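# Insert two dowel pins, fit cover, return grippers

## Task

Take dowel pins from the pin block and seat one fully down in each of the pump body's two bores, then set the cover plate flat on the body so both pins pass through its holes. Afterwards return grip50 and grip85 each to the stand slot it started in, unlock, and move the arm well away from both tools. A locked-on tool counts as part of the arm.

## Robot and tools

ROBOT. One arm whose flange carries a tool changer. Two grippers, grip50 and grip85, hang in a tool stand. Only one can be locked on at a time, and tool_id reports which (grip50, grip85 or none). The only camera is cam_wrist (672x504), on the wrist.

FRAMES. Scene frame: origin on the table top below the arm base, +z up, +y to the left when facing +x. end_effector_position (metres) and end_effector_quat_wxyz (w first) describe the centre of the changer's flat face in this frame, with or without a tool. The face's z axis points away from the arm. Tool points are in mm on the face's x, y, z axes: grip50 grips at (0, -25, 180); grip85 grips at (0, 0, 173) when closed, 13 mm closer to the face when fully open. Both grippers close along face x.

ROW. Every motion argument is one row of 14 numbers for the single arm: x, y, z, qw, qx, qy, qz (an absolute target pose of the changer face in the scene frame, metres and unit quaternion), then lock, grip50_position, grip50_force_limit, grip50_speed, grip85_position, grip85_force_limit, grip85_speed, each of those seven in [-1, 1]. A target more than 0.6 m from the last reported position along any face axis is refused. Send the wanted quaternion in every row, not the drifted reported one. lock: positive locks, negative unlocks, 0 keeps the last command. Position: +1 fully open (grip50 50 mm, grip85 85 mm); pads meet near -0.65 (grip50) or -0.8 (grip85); -1 closes until blocked. force_limit: -1 is about 20 N, +1 about 185 N (grip50) or 235 N (grip85). speed: -1 about 20 mm/s, +1 about 150 mm/s. Tool numbers act only while that tool is named in tool_id and ready.

TOOLS (calls).
- execute_actions {"actions": [...], "pictures": bool}. Empty list: just returns state. One action {"rows": [[14 numbers], ...], "steps": n}: up to 15 rows and 15 steps of 1/30 s, one row per step, last row repeated. One wait {"steps": n}, n up to 300, counted from the previous result.
- move {"target": [14 numbers], "speed": m/s 0.002 to 0.5 (default 0.25; rotation capped at twice that in rad/s), "stop_force": N 9 to 40 optional}. Straight-line path to the absolute pose, 0.5 to 10 s, no obstacle avoidance. stop_force halts the path when push against the motion rises that much, then backs off two steps; use it only at very low speed, not on turning moves, and omit it when leaving a surface you are pressing.
- wait {"seconds": 0 to 10}.
- zoom_image {"camera": "cam_wrist", "region": [x0, y0, x1, y1]} in pixels, at most 504x504.
- finished_scene {"scene": n} closes the current scene and grades it; irreversible.

MOTION. Each step the commanded pose is clipped to within 100 mm and 16 degrees of the measured pose, and commands lag about 0.17 s. After an action the arm continues only to the last clipped pose, so read the result and command the remainder. Position takes priority over orientation if both cannot be met.

RESULTS. State line: face pose and velocities. Wrist force and Wrist torque lines are in face axes; force points from a pressed surface back into the arm; about 4 N offset, noise up to 2.4 N, saturation near 50 N. Gripper readings: *_position_measured (counts; grip50 opening is about (250 - counts) x 0.202 mm; grip85 about 78 = 60 mm, 130 = 40 mm, 180 = 20 mm, 230 pads touching) and *_object_status (0 moving, 1 blocked while opening, 2 blocked while closing = holding, 3 reached target or pads met; thin parts may also show 3). Also plate_near, locked, unlocked, in_stand, unlock_refused. "pose unreachable" and HELD mean the clearance check altered or blocked a command. move adds a line with its ending: done, off_target, moving, held, contact (stop_force triggered) or fault, plus limits (paced = target clipped; held = some steps blocked, after which the arm may surge) and distance to target. MOTOR HOT warns at 70 °C.

TOOL HANDLING. To attach: bring the face flush onto the tool plate, centred within about 1 mm and aligned within about 1 degree, with the face's -y axis toward the fork's open side. When plate_near is 1, send lock +1 and wait for locked = 1. The gripper then self-tests (closes, opens) with readings n/a; keep nothing between its fingers until numbers appear. To remove from stand: raise 10 to 30 mm (about 20), slide at least 110 mm out along face -y, then lift. Return by the reverse path; when in_stand is 1, stay still, send lock -1, wait for unlocked = 1. Unlocking anywhere else is refused. Stand slots are 180 mm apart; fork arms sit 40 to 70 mm either side of slot centre on face x, front ends 45 mm toward the opening, tops 18 mm below the plate face; stops are 10 mm tall. Changer is 63 mm across; contact block reaches 46 mm on face -y, lock motor 58 mm on +y.

GRIPPING. Hold position at -1 and confirm status 2. Changing position by 0.01 or more resets status to 0. Fingers may re-close by themselves if grip is lost, except after a force_limit -1 grip.

AVOID. Faults: any joint torque over its limit (wrist joints 26 N m, others 139 N m) or 150 N external force stops the arm 10 s. The arm is stiff, so aim barely past contact and approach slowly. Never drop, knock or push parts off the table; loose parts may be nudged occasionally. Long holds heat motors; 85 °C triggers a brake stop.

Each tool is called after ">>>" by a JSON object that holds its "fn" and its "kwargs", one argument or row to a line.

## Session

>>> {"fn": "execute_actions", "kwargs": {
  "actions": []
}}

Scene clock: 0.00 s of 7800.00 s.
end_effector_position=(+0.1686, -0.4158, +0.3393) locked=0 unlocked=1 plate_near=0 in_stand=0 unlock_refused=0 tool_id=none grip50_position_measured=n/a grip50_object_status=n/a grip85_position_measured=n/a grip85_object_status=n/a end_effector_quat_wxyz=(-0.019, +0.508, +0.860, +0.048) end_effector_velocity=(+0.000, -0.000, +0.000) end_effector_angular_velocity=(-0.001, -0.001, -0.000)
Joint positions: [-1.483 -1.646  1.93  -1.753 -1.548  2.713]
Joint velocities: [ 0.     0.    -0.    -0.001  0.001  0.   ]
Joint torques (N m, as the arm reports them, + toward a larger angle): no reading
Motor temperatures (°C, as the motors report them): [37 34 34 41 45 37]
Wrist force (N, on the end effector, along its own x y z axes, offset not removed): no reading
Wrist torque (N m, same axes, about the end effector's origin, offset not removed): no reading
Hand target: +0.169, -0.416, +0.339; -0.019, +0.508, +0.860, +0.048

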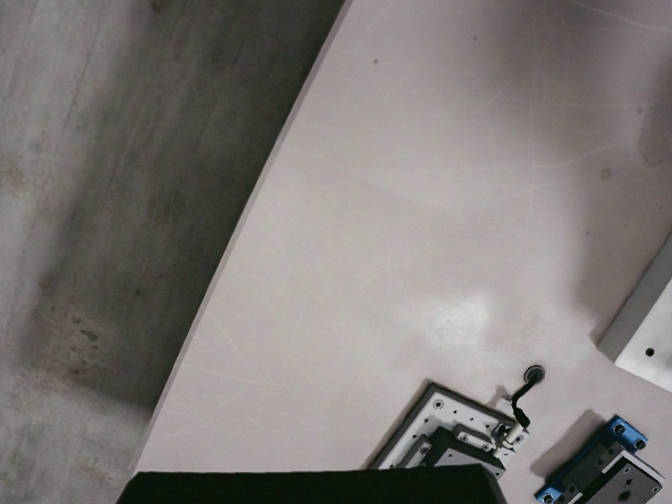

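>>> {"fn": "move", "kwargs": {
  "target": [0.256,-0.368,0.45,-0.019,0.508,0.860,0.048,0,0,0,0,0,0,0]
}}

Scene clock: 4.40 s of 7800.00 s.
end_effector_position=(+0.2558, -0.3683, +0.4498) locked=0 unlocked=1 plate_near=0 in_stand=0 unlock_refused=0 tool_id=none grip50_position_measured=n/a grip50_object_status=n/a grip85_position_measured=n/a grip85_object_status=n/a end_effector_quat_wxyz=(-0.019, +0.508, +0.860, +0.048) end_effector_velocity=(+0.002, +0.000, +0.002) end_effector_angular_velocity=(+0.001, +0.001, -0.001)
Joint positions: [-1.268 -1.689  1.685 -1.473 -1.528  2.926]
Joint velocities: [ 0.004  0.003 -0.009  0.007  0.     0.005]
Joint torques (N m, as the arm reports them, + toward a larger angle): [ 13.52 -10.5  -34.16  -0.89   2.66   2.18]
Motor temperatures (°C, as the motors report them): [37 34 34 41 45 37]
Wrist force (N, on the end effector, along its own x y z axes, offset not removed): [1.2 -0.6 5.7]
Wrist torque (N m, same axes, about the end effector's origin, offset not removed): [-0.21 -0.03 0.10]
Hand target: +0.256, -0.368, +0.450; -0.019, +0.508, +0.860, +0.048
Off the commanded pose: 0.000 m, 0 deg.
After step 90, 0.13 s passed at rest.
move: done

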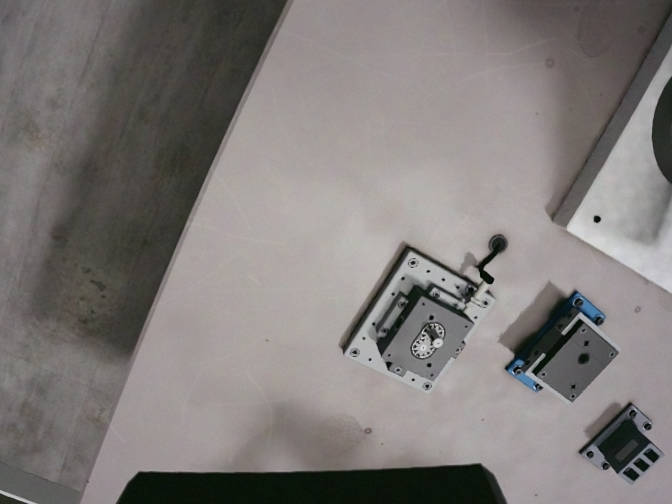

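>>> {"fn": "move", "kwargs": {
  "target": [0.35,-0.25,0.55,0,0.7071,0.7071,0,0,0,0,0,0,0,0]
}}

Scene clock: 14.63 s of 7800.00 s.
end_effector_position=(+0.3499, -0.2503, +0.5498) locked=0 unlocked=1 plate_near=0 in_stand=0 unlock_refused=0 tool_id=none grip50_position_measured=n/a grip50_object_status=n/a grip85_position_measured=n/a grip85_object_status=n/a end_effector_quat_wxyz=(-0.000, +0.707, +0.708, -0.000) end_effector_velocity=(+0.001, +0.002, +0.002) end_effector_angular_velocity=(+0.000, +0.003, -0.010)
Joint positions: [-0.922 -1.736  1.489 -1.322 -1.572  3.777]
Joint velocities: [ 0.007  0.003 -0.008  0.007 -0.003  0.016]
Joint torques (N m, as the arm reports them, + toward a larger angle): [ 11.68  -6.11 -33.22  -0.84  -2.07   2.01]
Motor temperatures (°C, as the motors report them): [37 34 34 41 45 37]
Wrist force (N, on the end effector, along its own x y z axes, offset not removed): [1.2 -0.8 -0.4]
Wrist torque (N m, same axes, about the end effector's origin, offset not removed): [-0.15 0.08 -0.24]
Hand target: +0.350, -0.250, +0.550; -0.000, +0.707, +0.707, -0.001
Off the commanded pose: 0.000 m, 0 deg.
After step 90, 5.57 s passed at rest.
move: done

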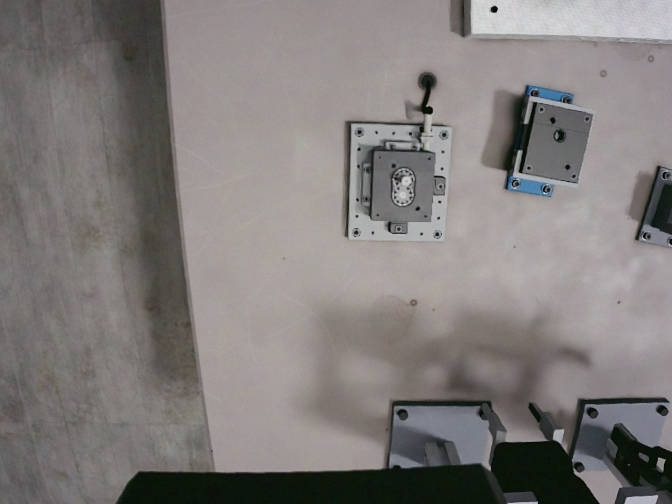

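>>> {"fn": "move", "kwargs": {
  "target": [0.55,-0.1,0.55,0,0.7071,0.7071,0,0,0,0,0,0,0,0]
}}

>>> {"fn": "move", "kwargs": {
  "target": [0.35,-0.05,0.55,0,0.7071,0.7071,0,0,0,0,0,0,0,0]
}}

Scene clock: 18.07 s of 7800.00 s.
end_effector_position=(+0.5497, -0.0999, +0.5498) locked=0 unlocked=1 plate_near=0 in_stand=0 unlock_refused=0 tool_id=none grip50_position_measured=n/a grip50_object_status=n/a grip85_position_measured=n/a grip85_object_status=n/a end_effector_quat_wxyz=(-0.000, +0.707, +0.707, -0.001) end_effector_velocity=(+0.002, +0.001, -0.001) end_effector_angular_velocity=(+0.001, +0.004, -0.001)
Joint positions: [-0.408 -1.421  1.177 -1.324 -1.573  4.292]
Joint velocities: [ 0.003  0.007 -0.007  0.004 -0.001  0.004]
Joint torques (N m, as the arm reports them, + toward a larger angle): [ 11.52 -20.8  -32.88  -1.02  -2.25   2.17]
Motor temperatures (°C, as the motors report them): [37 34 34 41 45 37]
Wrist force (N, on the end effector, along its own x y z axes, offset not removed): [-0.9 -1.3 2.6]
Wrist torque (N m, same axes, about the end effector's origin, offset not removed): [-0.27 0.26 -0.07]
Hand target: +0.550, -0.100, +0.550; -0.000, +0.707, +0.707, -0.001
Off the commanded pose: 0.000 m, 0 deg.
move: done

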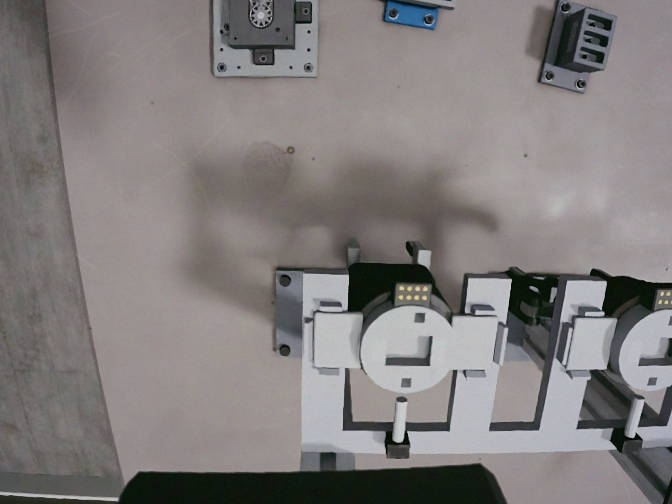

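Scene clock: 19.63 s of 7800.00 s.
end_effector_position=(+0.3503, -0.0501, +0.5503) locked=0 unlocked=1 plate_near=0 in_stand=0 unlock_refused=0 tool_id=none grip50_position_measured=n/a grip50_object_status=n/a grip85_position_measured=n/a grip85_object_status=n/a end_effector_quat_wxyz=(-0.000, +0.707, +0.707, +0.000) end_effector_velocity=(-0.002, +0.000, -0.001) end_effector_angular_velocity=(+0.001, +0.002, +0.000)
Joint positions: [-0.516 -1.92   1.619 -1.268 -1.571  4.185]
Joint velocities: [-0.003 -0.005  0.005  0.002 -0.    -0.003]
Joint torques (N m, as the arm reports them, + toward a larger angle): [-11.59 -19.49 -15.41  -0.85   2.63  -1.57]
Motor temperatures (°C, as the motors report them): [37 34 34 41 45 37]
Wrist force (N, on the end effector, along its own x y z axes, offset not removed): [1.7 -3.3 2.8]
Wrist torque (N m, same axes, about the end effector's origin, offset not removed): [-0.29 0.02 -0.02]
Hand target: +0.350, -0.050, +0.550; +0.000, +0.707, +0.707, +0.000
Off the commanded pose: 0.000 m, 0 deg.
move: done

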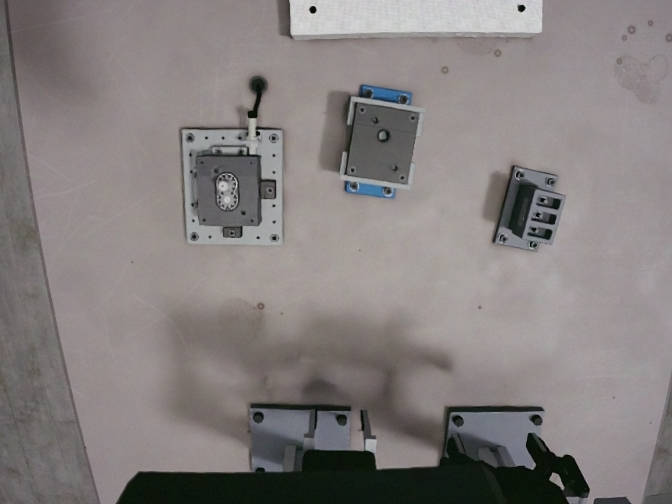

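>>> {"fn": "move", "kwargs": {
  "target": [0.48,-0.049,0.42,0,0.7071,0.7071,0,0,0,0,0,0,0,0]
}}

>>> {"fn": "move", "kwargs": {
  "target": [0.48,-0.049,0.42,0,1,0,0,0,0,0,0,0,0,0]
}}

Scene clock: 27.00 s of 7800.00 s.
end_effector_position=(+0.4794, -0.0487, +0.4199) locked=0 unlocked=1 plate_near=0 in_stand=0 unlock_refused=0 tool_id=none grip50_position_measured=n/a grip50_object_status=n/a grip85_position_measured=n/a grip85_object_status=n/a end_effector_quat_wxyz=(-0.000, +0.707, +0.707, -0.000) end_effector_velocity=(+0.002, +0.000, -0.002) end_effector_angular_velocity=(+0.000, +0.001, +0.001)
Joint positions: [-0.369 -1.632  1.732 -1.669 -1.571  4.331]
Joint velocities: [ 0.002  0.005 -0.001 -0.003 -0.     0.001]
Joint torques (N m, as the arm reports them, + toward a larger angle): [ 11.68 -12.28 -33.69  -4.37  -2.15   1.65]
Motor temperatures (°C, as the motors report them): [37 34 34 41 45 37]
Wrist force (N, on the end effector, along its own x y z axes, offset not removed): [1.2 3.7 2.1]
Wrist torque (N m, same axes, about the end effector's origin, offset not removed): [0.28 -0.06 -0.07]
Hand target: +0.480, -0.049, +0.420; -0.000, +0.707, +0.707, -0.000
Off the commanded pose: 0.001 m, 0 deg.
After step 90, 2.90 s passed at rest.
move: done

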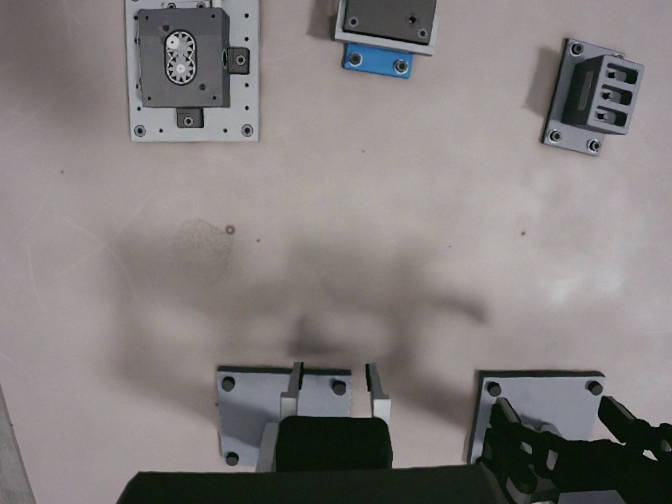

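Scene clock: 30.70 s of 7800.00 s.
end_effector_position=(+0.4800, -0.0490, +0.4200) locked=0 unlocked=1 plate_near=0 in_stand=0 unlock_refused=0 tool_id=none grip50_position_measured=n/a grip50_object_status=n/a grip85_position_measured=n/a grip85_object_status=n/a end_effector_quat_wxyz=(-0.000, +1.000, +0.001, +0.000) end_effector_velocity=(-0.001, +0.000, +0.002) end_effector_angular_velocity=(-0.002, -0.002, -0.017)
Joint positions: [-0.369 -1.631  1.73  -1.669 -1.571  5.9  ]
Joint velocities: [ 0.    -0.003 -0.     0.    -0.001  0.017]
Joint torques (N m, as the arm reports them, + toward a larger angle): [ 12.68 -12.85 -34.21  -3.71  -1.86   1.88]
Motor temperatures (°C, as the motors report them): [37 34 34 41 45 37]
Wrist force (N, on the end effector, along its own x y z axes, offset not removed): [2.3 -1.1 1.2]
Wrist torque (N m, same axes, about the end effector's origin, offset not removed): [-0.04 0.06 0.05]
Hand target: +0.480, -0.049, +0.420; -0.000, +1.000, +0.000, +0.000
Off the commanded pose: 0.000 m, 0 deg.
move: done

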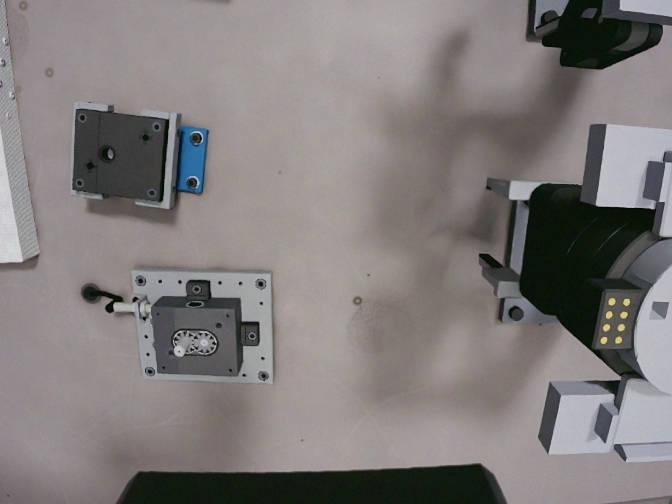

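>>> {"fn": "move", "kwargs": {
  "target": [0.58,-0.06,0.45,0,0.7071,0.7071,0,0,0,0,0,0,0,0]
}}

>>> {"fn": "move", "kwargs": {
  "target": [0.58,-0.06,0.45,0,1,0,0,0,0,0,0,0,0,0]
}}

Scene clock: 42.83 s of 7800.00 s.
end_effector_position=(+0.5800, -0.0600, +0.4498) locked=0 unlocked=1 plate_near=0 in_stand=0 unlock_refused=0 tool_id=none grip50_position_measured=n/a grip50_object_status=n/a grip85_position_measured=n/a grip85_object_status=n/a end_effector_quat_wxyz=(+0.000, +0.708, +0.706, -0.000) end_effector_velocity=(+0.002, -0.000, +0.000) end_effector_angular_velocity=(+0.000, +0.000, +0.016)
Joint positions: [-0.321 -1.39   1.398 -1.577 -1.571  4.381]
Joint velocities: [ 0.001  0.004 -0.006  0.002  0.    -0.016]
Joint torques (N m, as the arm reports them, + toward a larger angle): [ 11.27 -22.89 -33.39  -0.76   2.51  -1.9 ]
Motor temperatures (°C, as the motors report them): [37 34 34 41 45 37]
Wrist force (N, on the end effector, along its own x y z axes, offset not removed): [-0.3 2.3 2.0]
Wrist torque (N m, same axes, about the end effector's origin, offset not removed): [0.12 0.22 -0.21]
Hand target: +0.580, -0.060, +0.450; +0.000, +0.707, +0.707, -0.000
Off the commanded pose: 0.000 m, 0 deg.
After step 90, 5.43 s passed at rest.
move: done

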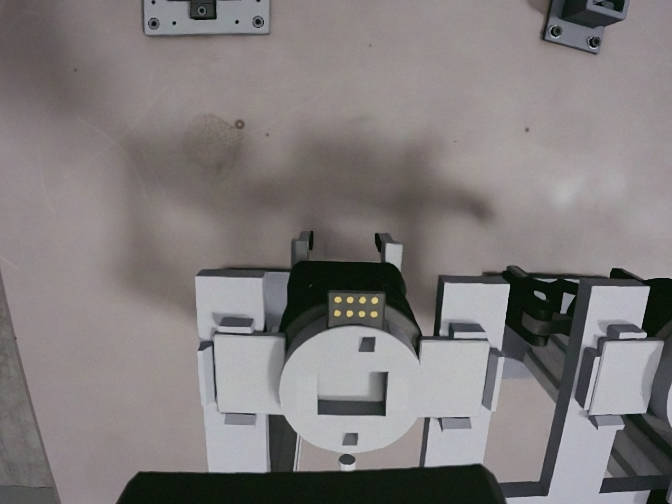

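Scene clock: 46.53 s of 7800.00 s.
end_effector_position=(+0.5800, -0.0600, +0.4501) locked=0 unlocked=1 plate_near=0 in_stand=0 unlock_refused=0 tool_id=none grip50_position_measured=n/a grip50_object_status=n/a grip85_position_measured=n/a grip85_object_status=n/a end_effector_quat_wxyz=(-0.000, +1.000, +0.001, +0.000) end_effector_velocity=(-0.001, +0.000, +0.001) end_effector_angular_velocity=(-0.001, -0.000, -0.016)
Joint positions: [-0.322 -1.39   1.397 -1.577 -1.571  5.948]
Joint velocities: [-0.    -0.002  0.001  0.001 -0.001  0.016]
Joint torques (N m, as the arm reports them, + toward a larger angle): [ 13.32 -24.69 -35.42  -0.97  -2.06   2.06]
Motor temperatures (°C, as the motors report them): [37 34 34 41 45 37]
Wrist force (N, on the end effector, along its own x y z axes, offset not removed): [1.2 -3.4 2.4]
Wrist torque (N m, same axes, about the end effector's origin, offset not removed): [-0.44 0.01 -0.07]
Hand target: +0.580, -0.060, +0.450; -0.000, +1.000, +0.000, +0.000
Off the commanded pose: 0.000 m, 0 deg.
move: done

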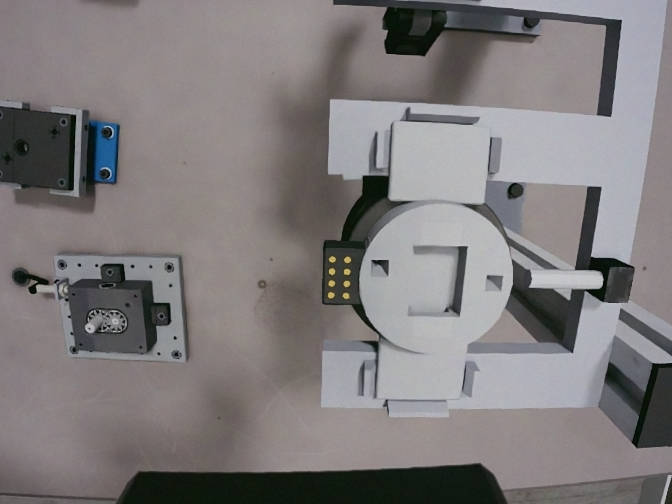

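>>> {"fn": "move", "kwargs": {
  "target": [0.623,-0.0545,0.45,0,0.7071,0.7071,0,0,0,0,0,0,0,0]
}}

Scene clock: 55.77 s of 7800.00 s.
end_effector_position=(+0.6230, -0.0545, +0.4499) locked=0 unlocked=1 plate_near=0 in_stand=0 unlock_refused=0 tool_id=none grip50_position_measured=n/a grip50_object_status=n/a grip85_position_measured=n/a grip85_object_status=n/a end_effector_quat_wxyz=(+0.000, +0.708, +0.706, -0.000) end_effector_velocity=(+0.000, +0.001, -0.001) end_effector_angular_velocity=(+0.001, +0.002, +0.016)
Joint positions: [-0.29  -1.285  1.266 -1.551 -1.571  4.412]
Joint velocities: [ 0.001  0.001 -0.001  0.002  0.001 -0.015]
Joint torques (N m, as the arm reports them, + toward a larger angle): [ 11.72 -28.05 -33.88  -0.73   2.34  -1.79]
Motor temperatures (°C, as the motors report them): [37 34 34 41 45 37]
Wrist force (N, on the end effector, along its own x y z axes, offset not removed): [2.9 -0.1 0.4]
Wrist torque (N m, same axes, about the end effector's origin, offset not removed): [-0.11 -0.04 -0.20]
Hand target: +0.623, -0.054, +0.450; +0.000, +0.707, +0.707, -0.000
Off the commanded pose: 0.000 m, 0 deg.
After step 90, 2.53 s passed at rest.
move: done

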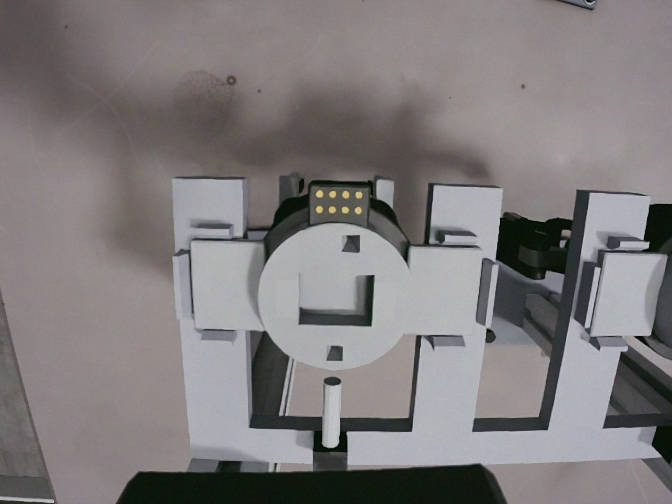

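>>> {"fn": "move", "kwargs": {
  "target": [0.625,-0.056,0.45,0,1,0,0,0,0,0,0,0,0,0]
}}

>>> {"fn": "move", "kwargs": {
  "target": [0.625,-0.056,0.45,0,0.7071,0.7071,0,0,0,0,0,0,0,0]
}}

Scene clock: 61.87 s of 7800.00 s.
end_effector_position=(+0.6250, -0.0561, +0.4500) locked=0 unlocked=1 plate_near=0 in_stand=0 unlock_refused=0 tool_id=none grip50_position_measured=n/a grip50_object_status=n/a grip85_position_measured=n/a grip85_object_status=n/a end_effector_quat_wxyz=(-0.000, +1.000, +0.001, +0.000) end_effector_velocity=(+0.000, +0.001, +0.000) end_effector_angular_velocity=(-0.000, -0.000, -0.016)
Joint positions: [-0.291 -1.279  1.259 -1.549 -1.571  5.978]
Joint velocities: [ 0.001  0.    -0.001  0.001 -0.     0.017]
Joint torques (N m, as the arm reports them, + toward a larger angle): [ 11.51 -29.22 -34.22  -0.92  -2.07   1.9 ]
Motor temperatures (°C, as the motors report them): [37 34 34 41 45 37]
Wrist force (N, on the end effector, along its own x y z axes, offset not removed): [0.7 -2.1 2.8]
Wrist torque (N m, same axes, about the end effector's origin, offset not removed): [-0.24 0.01 -0.17]
Hand target: +0.625, -0.056, +0.450; -0.000, +1.000, +0.000, +0.000
Off the commanded pose: 0.000 m, 0 deg.
move: done

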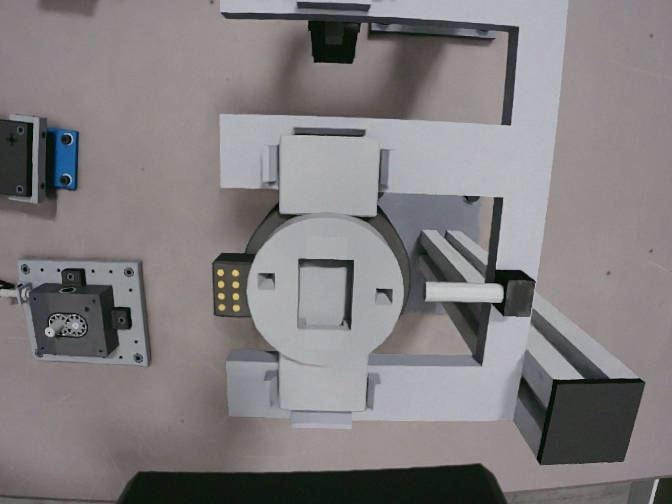

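Scene clock: 65.57 s of 7800.00 s.
end_effector_position=(+0.6250, -0.0560, +0.4500) locked=0 unlocked=1 plate_near=0 in_stand=0 unlock_refused=0 tool_id=none grip50_position_measured=n/a grip50_object_status=n/a grip85_position_measured=n/a grip85_object_status=n/a end_effector_quat_wxyz=(+0.000, +0.708, +0.706, -0.000) end_effector_velocity=(+0.001, -0.001, +0.000) end_effector_angular_velocity=(+0.001, -0.004, +0.016)
Joint positions: [-0.291 -1.279  1.259 -1.549 -1.571  4.411]
Joint velocities: [-0.001  0.001 -0.002 -0.003  0.002 -0.016]
Joint torques (N m, as the arm reports them, + toward a larger angle): [-12.41 -34.61 -18.58  -2.34   2.56  -1.53]
Motor temperatures (°C, as the motors report them): [37 34 34 41 45 37]
Wrist force (N, on the end effector, along its own x y z axes, offset not removed): [1.9 1.0 3.6]
Wrist torque (N m, same axes, about the end effector's origin, offset not removed): [0.03 -0.02 -0.10]
Hand target: +0.625, -0.056, +0.450; +0.000, +0.707, +0.707, -0.000
Off the commanded pose: 0.000 m, 0 deg.
move: done

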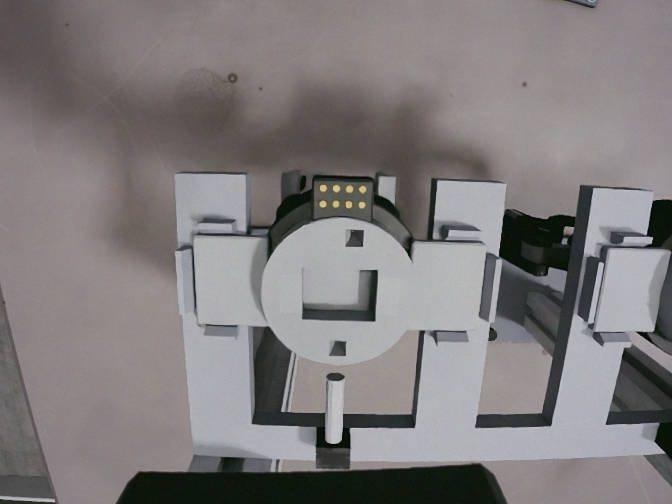

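>>> {"fn": "zoom_image", "kwargs": {
  "camera": "cam_wrist",
  "region": [240,200,440,380]
}}

Region (240, 200, 440, 380) of cam_wrist's 672x504 image, scaled by 2.520, with more detail than that image has; it fills the top 454 rows of this view, and the rest is white.

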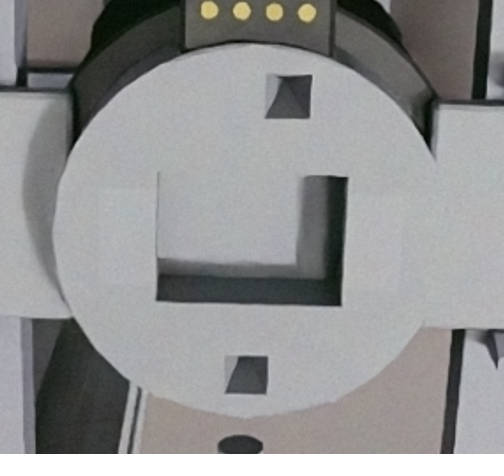

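>>> {"fn": "move", "kwargs": {
  "target": [0.625,-0.056,0.38,0,0.7071,0.7071,0,0,0,0,0,0,0,0]
}}

>>> {"fn": "zoom_image", "kwargs": {
  "camera": "cam_wrist",
  "region": [180,200,500,504]
}}

>>> {"fn": "move", "kwargs": {
  "target": [0.625,-0.056,0.38,0,1,0,0,0,0,0,0,0,0,0]
}}

>>> {"fn": "zoom_image", "kwargs": {
  "camera": "cam_wrist",
  "region": [180,200,500,504]
}}

Scene clock: 75.20 s of 7800.00 s.
end_effector_position=(+0.6248, -0.0559, +0.3804) locked=0 unlocked=1 plate_near=0 in_stand=0 unlock_refused=0 tool_id=none grip50_position_measured=n/a grip50_object_status=n/a grip85_position_measured=n/a grip85_object_status=n/a end_effector_quat_wxyz=(-0.000, +0.707, +0.707, -0.000) end_effector_velocity=(-0.000, -0.000, -0.005) end_effector_angular_velocity=(+0.001, +0.002, -0.000)
Joint positions: [-0.291 -1.269  1.423 -1.724 -1.571  4.409]
Joint velocities: [-0.     0.002  0.009 -0.009  0.001 -0.   ]
Joint torques (N m, as the arm reports them, + toward a larger angle): [  4.78 -29.2  -16.35  -4.49  -0.26   0.57]
Motor temperatures (°C, as the motors report them): [37 34 34 41 45 37]
Wrist force (N, on the end effector, along its own x y z axes, offset not removed): [0.9 -0.4 -0.6]
Wrist torque (N m, same axes, about the end effector's origin, offset not removed): [-0.21 0.21 -0.10]
Hand target: +0.625, -0.056, +0.380; -0.000, +0.707, +0.707, -0.000
Off the commanded pose: 0.000 m, 0 deg.
After step 90, 5.63 s passed at rest.
move: done

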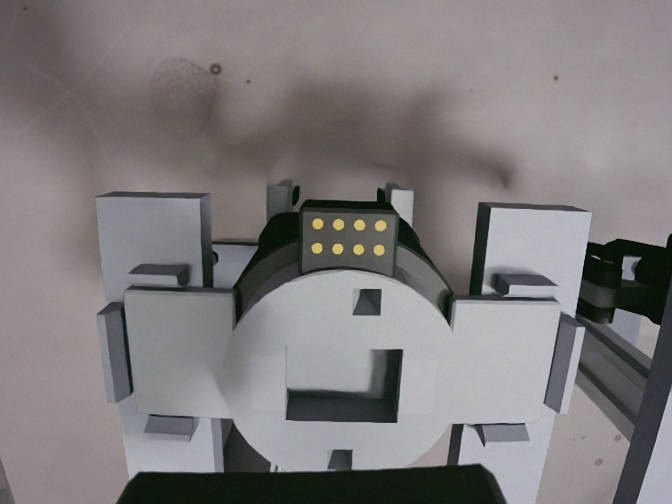

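Region (180, 200, 500, 504) of cam_wrist's 672x504 image, scaled by 1.575, with more detail than that image has; it fills the top 479 rows of this view, and the rest is white.

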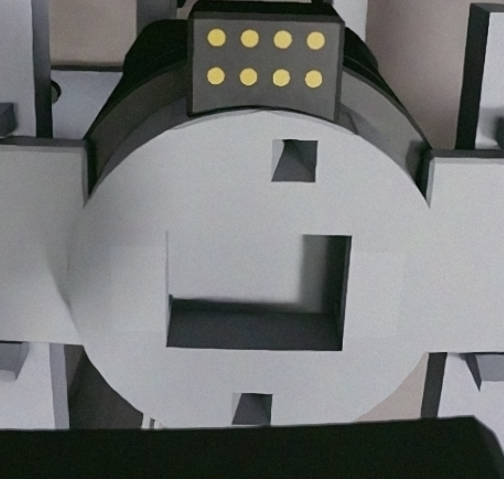

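Scene clock: 78.90 s of 7800.00 s.
end_effector_position=(+0.6250, -0.0560, +0.3799) locked=0 unlocked=1 plate_near=0 in_stand=0 unlock_refused=0 tool_id=none grip50_position_measured=n/a grip50_object_status=n/a grip85_position_measured=n/a grip85_object_status=n/a end_effector_quat_wxyz=(-0.000, +1.000, +0.001, -0.000) end_effector_velocity=(+0.000, +0.000, +0.001) end_effector_angular_velocity=(-0.001, -0.001, -0.016)
Joint positions: [-0.291 -1.268  1.423 -1.725 -1.571  5.978]
Joint velocities: [ 0.001 -0.001 -0.001  0.    -0.001  0.016]
Joint torques (N m, as the arm reports them, + toward a larger angle): [ 12.06 -29.38 -34.31  -3.52  -2.1    1.91]
Motor temperatures (°C, as the motors report them): [37 34 34 41 45 37]
Wrist force (N, on the end effector, along its own x y z axes, offset not removed): [0.1 -1.2 1.6]
Wrist torque (N m, same axes, about the end effector's origin, offset not removed): [-0.08 0.09 -0.10]
Hand target: +0.625, -0.056, +0.380; -0.000, +1.000, +0.000, +0.000
Off the commanded pose: 0.000 m, 0 deg.
move: done

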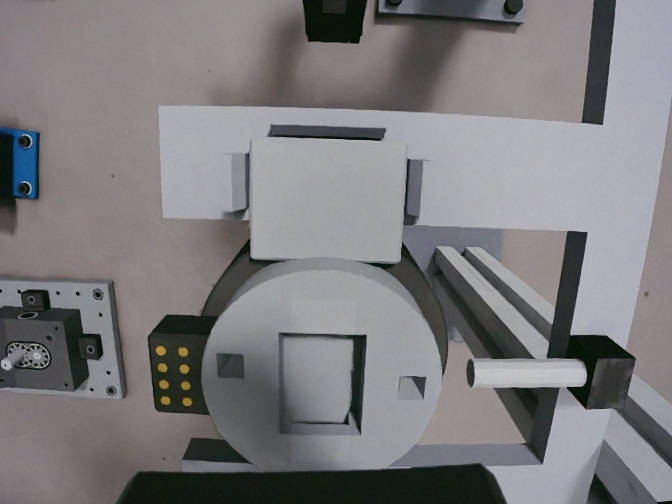

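Region (180, 200, 500, 504) of cam_wrist's 672x504 image, scaled by 1.575, with more detail than that image has; it fills the top 479 rows of this view, and the rest is white.

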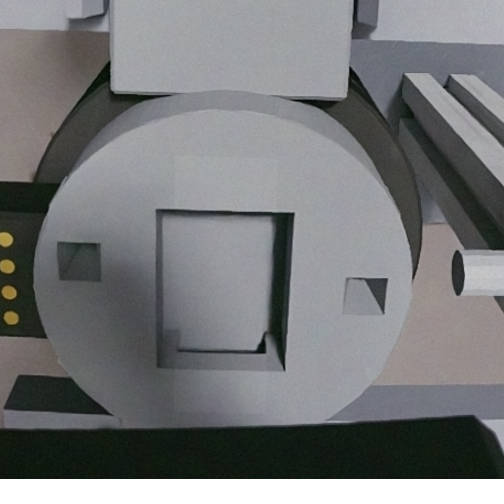

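>>> {"fn": "move", "kwargs": {
  "target": [0.623,0.1265,0.38,0,0.7071,0.7071,0,0,0,0,0,0,0,0]
}}

>>> {"fn": "zoom_image", "kwargs": {
  "camera": "cam_wrist",
  "region": [180,200,500,504]
}}

Scene clock: 93.13 s of 7800.00 s.
end_effector_position=(+0.6229, +0.1263, +0.3800) locked=0 unlocked=1 plate_near=0 in_stand=0 unlock_refused=0 tool_id=none grip50_position_measured=n/a grip50_object_status=n/a grip85_position_measured=n/a grip85_object_status=n/a end_effector_quat_wxyz=(+0.000, +0.708, +0.706, -0.001) end_effector_velocity=(+0.001, +0.002, +0.000) end_effector_angular_velocity=(+0.002, -0.001, +0.017)
Joint positions: [ 0.001 -1.249  1.397 -1.717 -1.572  4.703]
Joint velocities: [ 0.003  0.002 -0.003  0.     0.002 -0.013]
Joint torques (N m, as the arm reports them, + toward a larger angle): [ 11.92 -30.34 -34.5   -0.87   2.49  -1.64]
Motor temperatures (°C, as the motors report them): [37 34 34 41 45 37]
Wrist force (N, on the end effector, along its own x y z axes, offset not removed): [2.8 1.2 0.6]
Wrist torque (N m, same axes, about the end effector's origin, offset not removed): [-0.05 -0.18 -0.09]
Hand target: +0.623, +0.126, +0.380; +0.000, +0.707, +0.707, -0.001
Off the commanded pose: 0.000 m, 0 deg.
After step 90, 7.53 s passed at rest.
move: done

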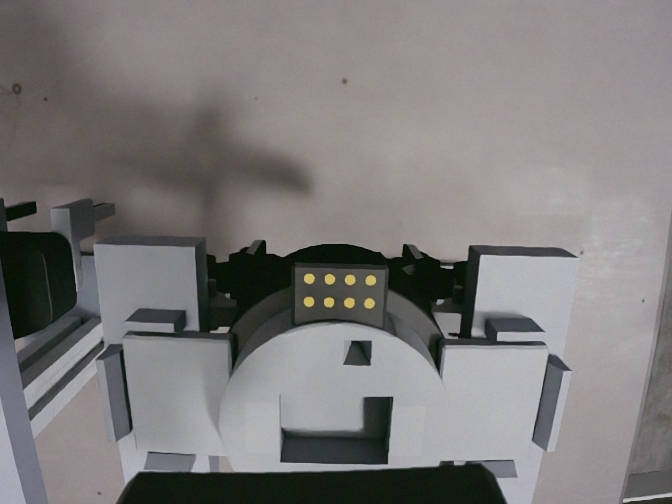

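Region (180, 200, 500, 504) of cam_wrist's 672x504 image, scaled by 1.575, with more detail than that image has; it fills the top 479 rows of this view, and the rest is white.

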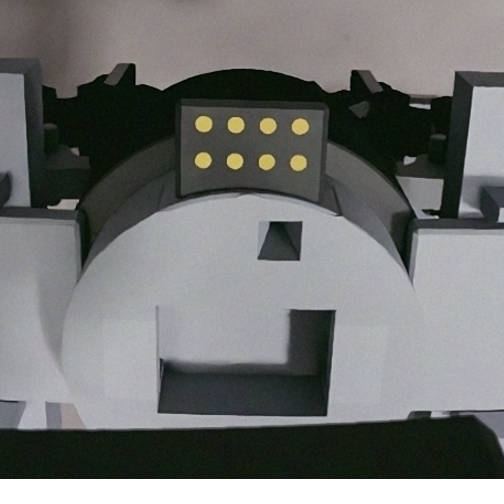

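>>> {"fn": "move", "kwargs": {
  "target": [0.623,-0.0535,0.40,0,0.7296,0.6839,0,0,0,0,0,0,0,0]
}}

>>> {"fn": "zoom_image", "kwargs": {
  "camera": "cam_wrist",
  "region": [80,150,584,504]
}}

Scene clock: 99.77 s of 7800.00 s.
end_effector_position=(+0.6231, -0.0532, +0.4000) locked=0 unlocked=1 plate_near=0 in_stand=0 unlock_refused=0 tool_id=none grip50_position_measured=n/a grip50_object_status=n/a grip85_position_measured=n/a grip85_object_status=n/a end_effector_quat_wxyz=(-0.000, +0.730, +0.684, +0.001) end_effector_velocity=(+0.000, -0.002, +0.000) end_effector_angular_velocity=(+0.000, +0.001, -0.001)
Joint positions: [-0.288 -1.28   1.387 -1.677 -1.57   4.477]
Joint velocities: [-0.003  0.002 -0.002  0.001 -0.    -0.003]
Joint torques (N m, as the arm reports them, + toward a larger angle): [-11.03 -28.44 -33.13  -0.91   2.27  -1.84]
Motor temperatures (°C, as the motors report them): [37 34 34 41 45 37]
Wrist force (N, on the end effector, along its own x y z axes, offset not removed): [1.6 -4.4 4.1]
Wrist torque (N m, same axes, about the end effector's origin, offset not removed): [-0.46 0.05 -0.25]
Hand target: +0.623, -0.053, +0.400; -0.000, +0.730, +0.684, +0.001
Off the commanded pose: 0.000 m, 0 deg.
After step 90, 2.23 s passed at rest.
move: done

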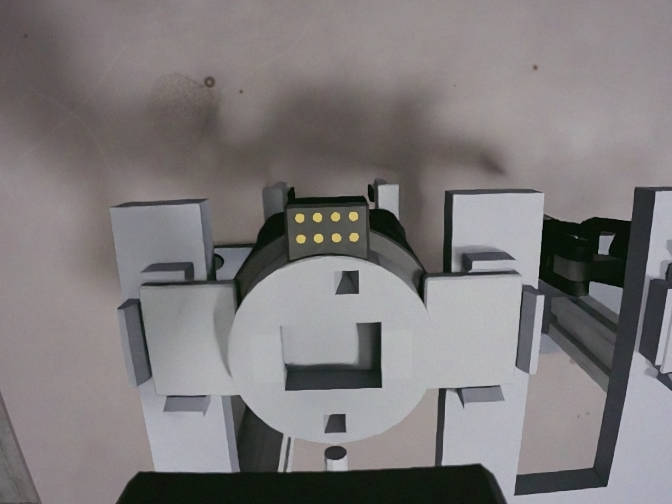

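Region (80, 150, 584, 504) of cam_wrist's 672x504 image, scaled by 1.000; it fills the top 354 rows of this view, and the rest is white.

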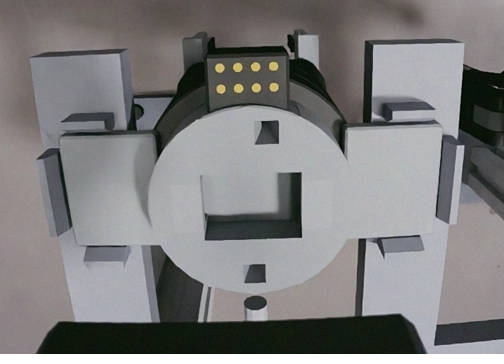

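>>> {"fn": "move", "kwargs": {
  "target": [0.623,-0.0535,0.32,0,0.7296,0.6839,0,0,0,0,0,0,0,0],
  "speed": 0.1
}}

Scene clock: 106.90 s of 7800.00 s.
end_effector_position=(+0.6228, -0.0534, +0.3203) locked=0 unlocked=1 plate_near=0 in_stand=0 unlock_refused=0 tool_id=none grip50_position_measured=n/a grip50_object_status=n/a grip85_position_measured=n/a grip85_object_status=n/a end_effector_quat_wxyz=(-0.000, +0.730, +0.684, -0.000) end_effector_velocity=(-0.000, +0.000, -0.004) end_effector_angular_velocity=(+0.001, +0.002, +0.000)
Joint positions: [-0.288 -1.242  1.545 -1.872 -1.571  4.477]
Joint velocities: [ 0.     0.004  0.007 -0.008  0.001  0.   ]
Joint torques (N m, as the arm reports them, + toward a larger angle): [ 13.73 -29.72 -16.55  -4.56  -1.98   1.84]
Motor temperatures (°C, as the motors report them): [37 34 34 41 45 37]
Wrist force (N, on the end effector, along its own x y z axes, offset not removed): [-1.0 -0.7 1.3]
Wrist torque (N m, same axes, about the end effector's origin, offset not removed): [-0.40 0.09 0.00]
Hand target: +0.623, -0.053, +0.320; -0.000, +0.730, +0.684, -0.000
Off the commanded pose: 0.000 m, 0 deg.
After step 90, 2.80 s passed at rest.
move: done

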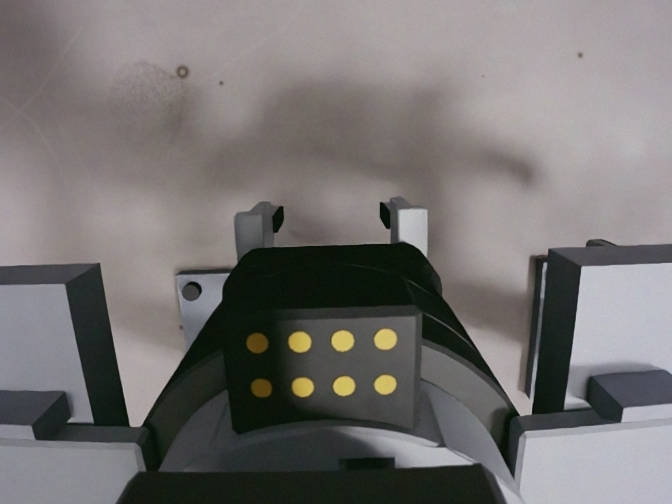

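>>> {"fn": "move", "kwargs": {
  "target": [0.623,-0.0535,0.25,0,0.7296,0.6839,0,0,0,0,0,0,0,0],
  "speed": 0.008,
  "stop_force": 10
}}

Scene clock: 112.90 s of 7800.00 s.
end_effector_position=(+0.6228, -0.0534, +0.2987) locked=0 unlocked=1 plate_near=1 in_stand=1 unlock_refused=0 tool_id=none grip50_position_measured=n/a grip50_object_status=n/a grip85_position_measured=n/a grip85_object_status=n/a end_effector_quat_wxyz=(+0.000, +0.730, +0.684, +0.000) end_effector_velocity=(+0.000, -0.000, +0.002) end_effector_angular_velocity=(+0.002, +0.004, -0.000)
Joint positions: [-0.288 -1.226  1.58  -1.925 -1.571  4.477]
Joint velocities: [-0.001  0.    -0.006  0.01   0.    -0.   ]
Joint torques (N m, as the arm reports them, + toward a larger angle): [ 11.69 -18.26 -14.51   2.4   -2.01   1.65]
Motor temperatures (°C, as the motors report them): [37 34 34 41 45 37]
Wrist force (N, on the end effector, along its own x y z axes, offset not removed): [2.4 1.1 -45.3]
Wrist torque (N m, same axes, about the end effector's origin, offset not removed): [1.16 0.73 -0.25]
Hand target: +0.623, -0.053, +0.299; +0.000, +0.730, +0.684, +0.000
Off the commanded pose: 0.049 m, 0 deg.
move: contact

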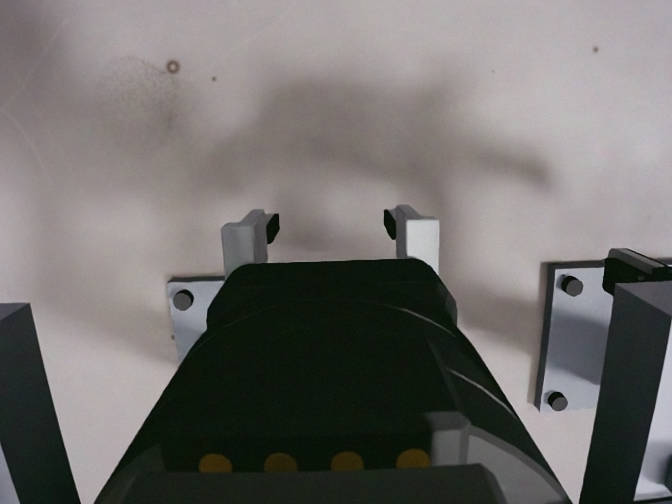

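plate_near=1 on the first try. Locking.

>>> {"fn": "move", "kwargs": {
  "target": [0.6228,-0.0534,0.299,0,0.7296,0.6839,0,1,1,-1,0,1,0,0],
  "speed": 0.005
}}

>>> {"fn": "wait", "kwargs": {
  "seconds": 1
}}

Scene clock: 115.17 s of 7800.00 s.
end_effector_position=(+0.6228, -0.0534, +0.2991) locked=0 unlocked=0 plate_near=1 in_stand=1 unlock_refused=0 tool_id=none grip50_position_measured=n/a grip50_object_status=n/a grip85_position_measured=n/a grip85_object_status=n/a end_effector_quat_wxyz=(+0.000, +0.730, +0.684, +0.000) end_effector_velocity=(-0.000, -0.000, -0.001) end_effector_angular_velocity=(+0.001, +0.002, -0.001)
Joint positions: [-0.288 -1.226  1.58  -1.923 -1.571  4.477]
Joint velocities: [-0.001  0.001  0.001  0.     0.     0.   ]
Joint torques (N m, as the arm reports them, + toward a larger angle): [ 12.12 -33.45 -17.1   -2.6   -1.51   1.84]
Motor temperatures (°C, as the motors report them): [37 34 34 41 45 37]
Wrist force (N, on the end effector, along its own x y z axes, offset not removed): [-4.2 -0.4 -16.7]
Wrist torque (N m, same axes, about the end effector's origin, offset not removed): [0.75 1.98 -0.16]
Hand target: +0.623, -0.053, +0.299; -0.000, +0.730, +0.684, -0.000
Off the commanded pose: 0.000 m, 0 deg.
move: done

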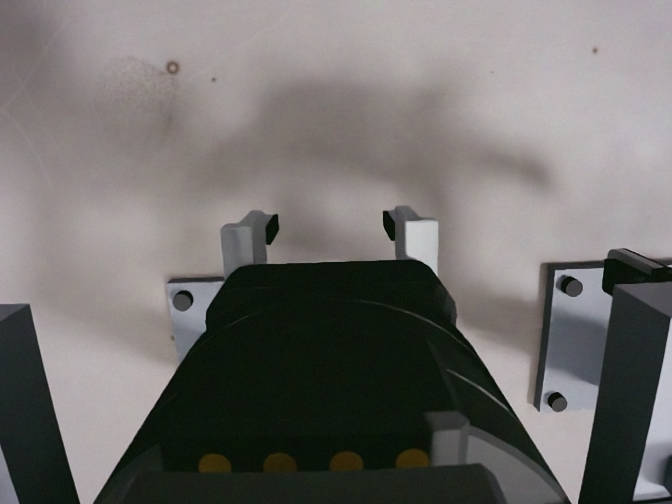

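Scene clock: 116.17 s of 7800.00 s.
end_effector_position=(+0.6228, -0.0534, +0.2991) locked=1 unlocked=0 plate_near=1 in_stand=1 unlock_refused=0 tool_id=grip50 grip50_position_measured=n/a grip50_object_status=n/a grip85_position_measured=n/a grip85_object_status=n/a end_effector_quat_wxyz=(+0.000, +0.730, +0.684, +0.000) end_effector_velocity=(-0.000, -0.001, +0.000) end_effector_angular_velocity=(-0.000, -0.001, -0.000)
Joint positions: [-0.288 -1.226  1.58  -1.923 -1.571  4.477]
Joint velocities: [-0.001 -0.    -0.    -0.    -0.    -0.001]
Joint torques (N m, as the arm reports them, + toward a larger angle): [  8.69 -23.95  -6.45  -3.75  -1.18   2.01]
Motor temperatures (°C, as the motors report them): [37 34 34 41 45 37]
Wrist force (N, on the end effector, along its own x y z axes, offset not removed): [-0.4 -1.5 -36.4]
Wrist torque (N m, same axes, about the end effector's origin, offset not removed): [0.66 2.17 -0.20]
Hand target: +0.623, -0.053, +0.299; -0.000, +0.730, +0.684, -0.000
Off the commanded pose: 0.000 m, 0 deg.
Steps of this call (steps 1 to 30: nothing new was sent). Readings (end_effector_position | what the end effector reports):
1: (+0.6228, -0.0534, +0.2991) | locked=0 unlocked=0 plate_near=1 in_stand=1 unlock_refused=0 tool_id=none grip50_position_measured=n/a grip50_object_status=n/a grip85_position_measured=n/a grip85_object_status=n/a
2: (+0.6228, -0.0534, +0.2991) | locked=0 unlocked=0 plate_near=1 in_stand=1 unlock_refused=0 tool_id=none grip50_position_measured=n/a grip50_object_status=n/a grip85_position_measured=n/a grip85_object_status=n/a
4: (+0.6228, -0.0534, +0.2991) | locked=1 unlocked=0 plate_near=1 in_stand=1 unlock_refused=0 tool_id=grip50 grip50_position_measured=n/a grip50_object_status=n/a grip85_position_measured=n/a grip85_object_status=n/a
8: (+0.6228, -0.0534, +0.2991) | locked=1 unlocked=0 plate_near=1 in_stand=1 unlock_refused=0 tool_id=grip50 grip50_position_measured=n/a grip50_object_status=n/a grip85_position_measured=n/a grip85_object_status=n/a
30: the state above

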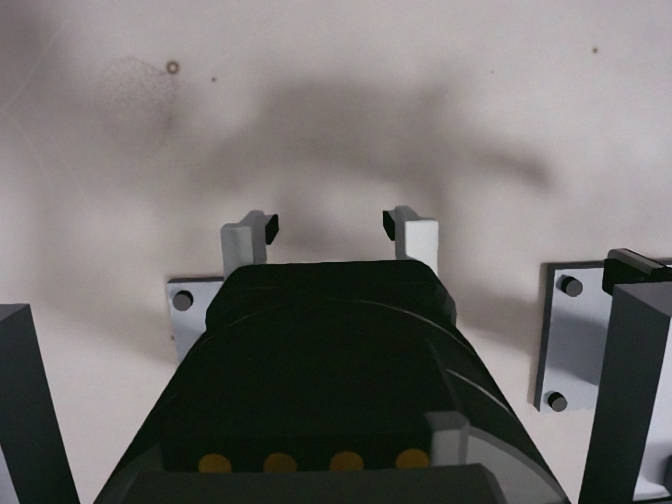

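>>> {"fn": "move", "kwargs": {
  "target": [0.6228,-0.0534,0.319,0,0.7296,0.6839,0,0,1,-1,0,1,0,0],
  "speed": 0.03
}}

>>> {"fn": "move", "kwargs": {
  "target": [0.495,-0.0452,0.319,0,0.7296,0.6839,0,0,1,-1,0,1,0,0],
  "speed": 0.08
}}

>>> {"fn": "move", "kwargs": {
  "target": [0.40,0.0,0.42,0,0.7071,0.7071,0,0,1,-1,0,1,0,0]
}}

Scene clock: 120.70 s of 7800.00 s.
end_effector_position=(+0.6228, -0.0534, +0.3187) locked=1 unlocked=0 plate_near=1 in_stand=0 unlock_refused=0 tool_id=grip50 grip50_position_measured=3 grip50_object_status=3 grip85_position_measured=n/a grip85_object_status=n/a end_effector_quat_wxyz=(+0.000, +0.730, +0.684, +0.000) end_effector_velocity=(+0.000, -0.000, +0.002) end_effector_angular_velocity=(-0.000, +0.003, -0.001)
Joint positions: [-0.288 -1.241  1.547 -1.876 -1.571  4.477]
Joint velocities: [-0.     0.    -0.005  0.008 -0.001  0.001]
Joint torques (N m, as the arm reports them, + toward a larger angle): [ -1.98 -58.45 -39.86  -2.31   0.71   1.29]
Motor temperatures (°C, as the motors report them): [37 34 34 41 45 37]
Wrist force (N, on the end effector, along its own x y z axes, offset not removed): [3.6 -1.3 0.8]
Wrist torque (N m, same axes, about the end effector's origin, offset not removed): [-0.09 -0.06 -0.03]
Hand target: +0.623, -0.053, +0.319; +0.000, +0.730, +0.684, +0.000
Off the commanded pose: 0.000 m, 0 deg.
move: done

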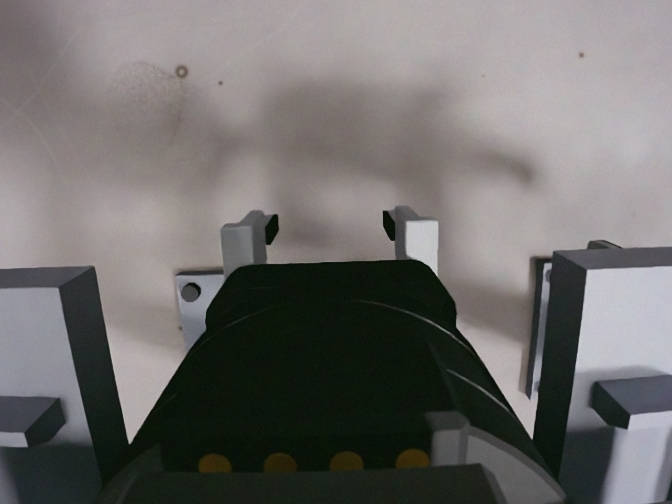

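Scene clock: 122.83 s of 7800.00 s.
end_effector_position=(+0.4953, -0.0452, +0.3192) locked=1 unlocked=0 plate_near=1 in_stand=0 unlock_refused=0 tool_id=grip50 grip50_position_measured=3 grip50_object_status=3 grip85_position_measured=n/a grip85_object_status=n/a end_effector_quat_wxyz=(-0.000, +0.730, +0.684, +0.000) end_effector_velocity=(-0.002, -0.000, +0.001) end_effector_angular_velocity=(-0.001, -0.001, -0.000)
Joint positions: [-0.35  -1.538  1.904 -1.935 -1.571  4.415]
Joint velocities: [-0.002 -0.006  0.005  0.    -0.    -0.001]
Joint torques (N m, as the arm reports them, + toward a larger angle): [-11.8  -42.51 -22.25  -5.93   2.35  -1.89]
Motor temperatures (°C, as the motors report them): [37 34 34 41 45 37]
Wrist force (N, on the end effector, along its own x y z axes, offset not removed): [1.8 -3.9 2.9]
Wrist torque (N m, same axes, about the end effector's origin, offset not removed): [-0.34 0.02 -0.06]
Hand target: +0.495, -0.045, +0.319; -0.000, +0.730, +0.684, +0.000
Off the commanded pose: 0.000 m, 0 deg.
move: done

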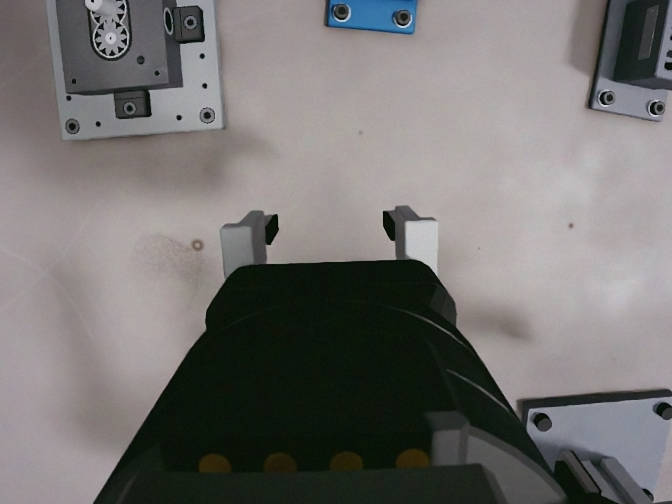

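Scene clock: 124.13 s of 7800.00 s.
end_effector_position=(+0.4005, -0.0002, +0.4199) locked=1 unlocked=0 plate_near=1 in_stand=0 unlock_refused=0 tool_id=grip50 grip50_position_measured=3 grip50_object_status=3 grip85_position_measured=n/a grip85_object_status=n/a end_effector_quat_wxyz=(+0.000, +0.707, +0.707, -0.000) end_effector_velocity=(-0.001, +0.001, +0.001) end_effector_angular_velocity=(+0.002, +0.003, +0.000)
Joint positions: [-0.327 -1.839  1.902 -1.632 -1.571  4.373]
Joint velocities: [-0.    -0.003 -0.001  0.007  0.001 -0.001]
Joint torques (N m, as the arm reports them, + toward a larger angle): [  1.1  -29.79 -40.47  -2.31   2.64  -1.9 ]
Motor temperatures (°C, as the motors report them): [37 34 34 41 45 37]
Wrist force (N, on the end effector, along its own x y z axes, offset not removed): [0.6 -1.5 -0.7]
Wrist torque (N m, same axes, about the end effector's origin, offset not removed): [-0.14 0.24 -0.19]
Hand target: +0.400, -0.000, +0.420; +0.000, +0.707, +0.707, -0.000
Off the commanded pose: 0.001 m, 0 deg.
move: done

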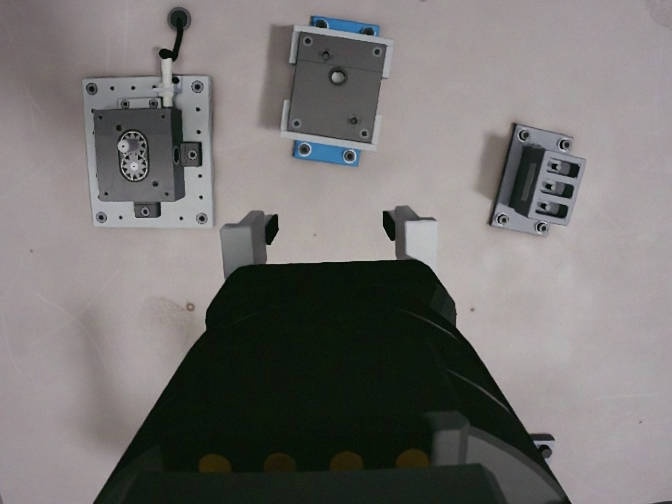

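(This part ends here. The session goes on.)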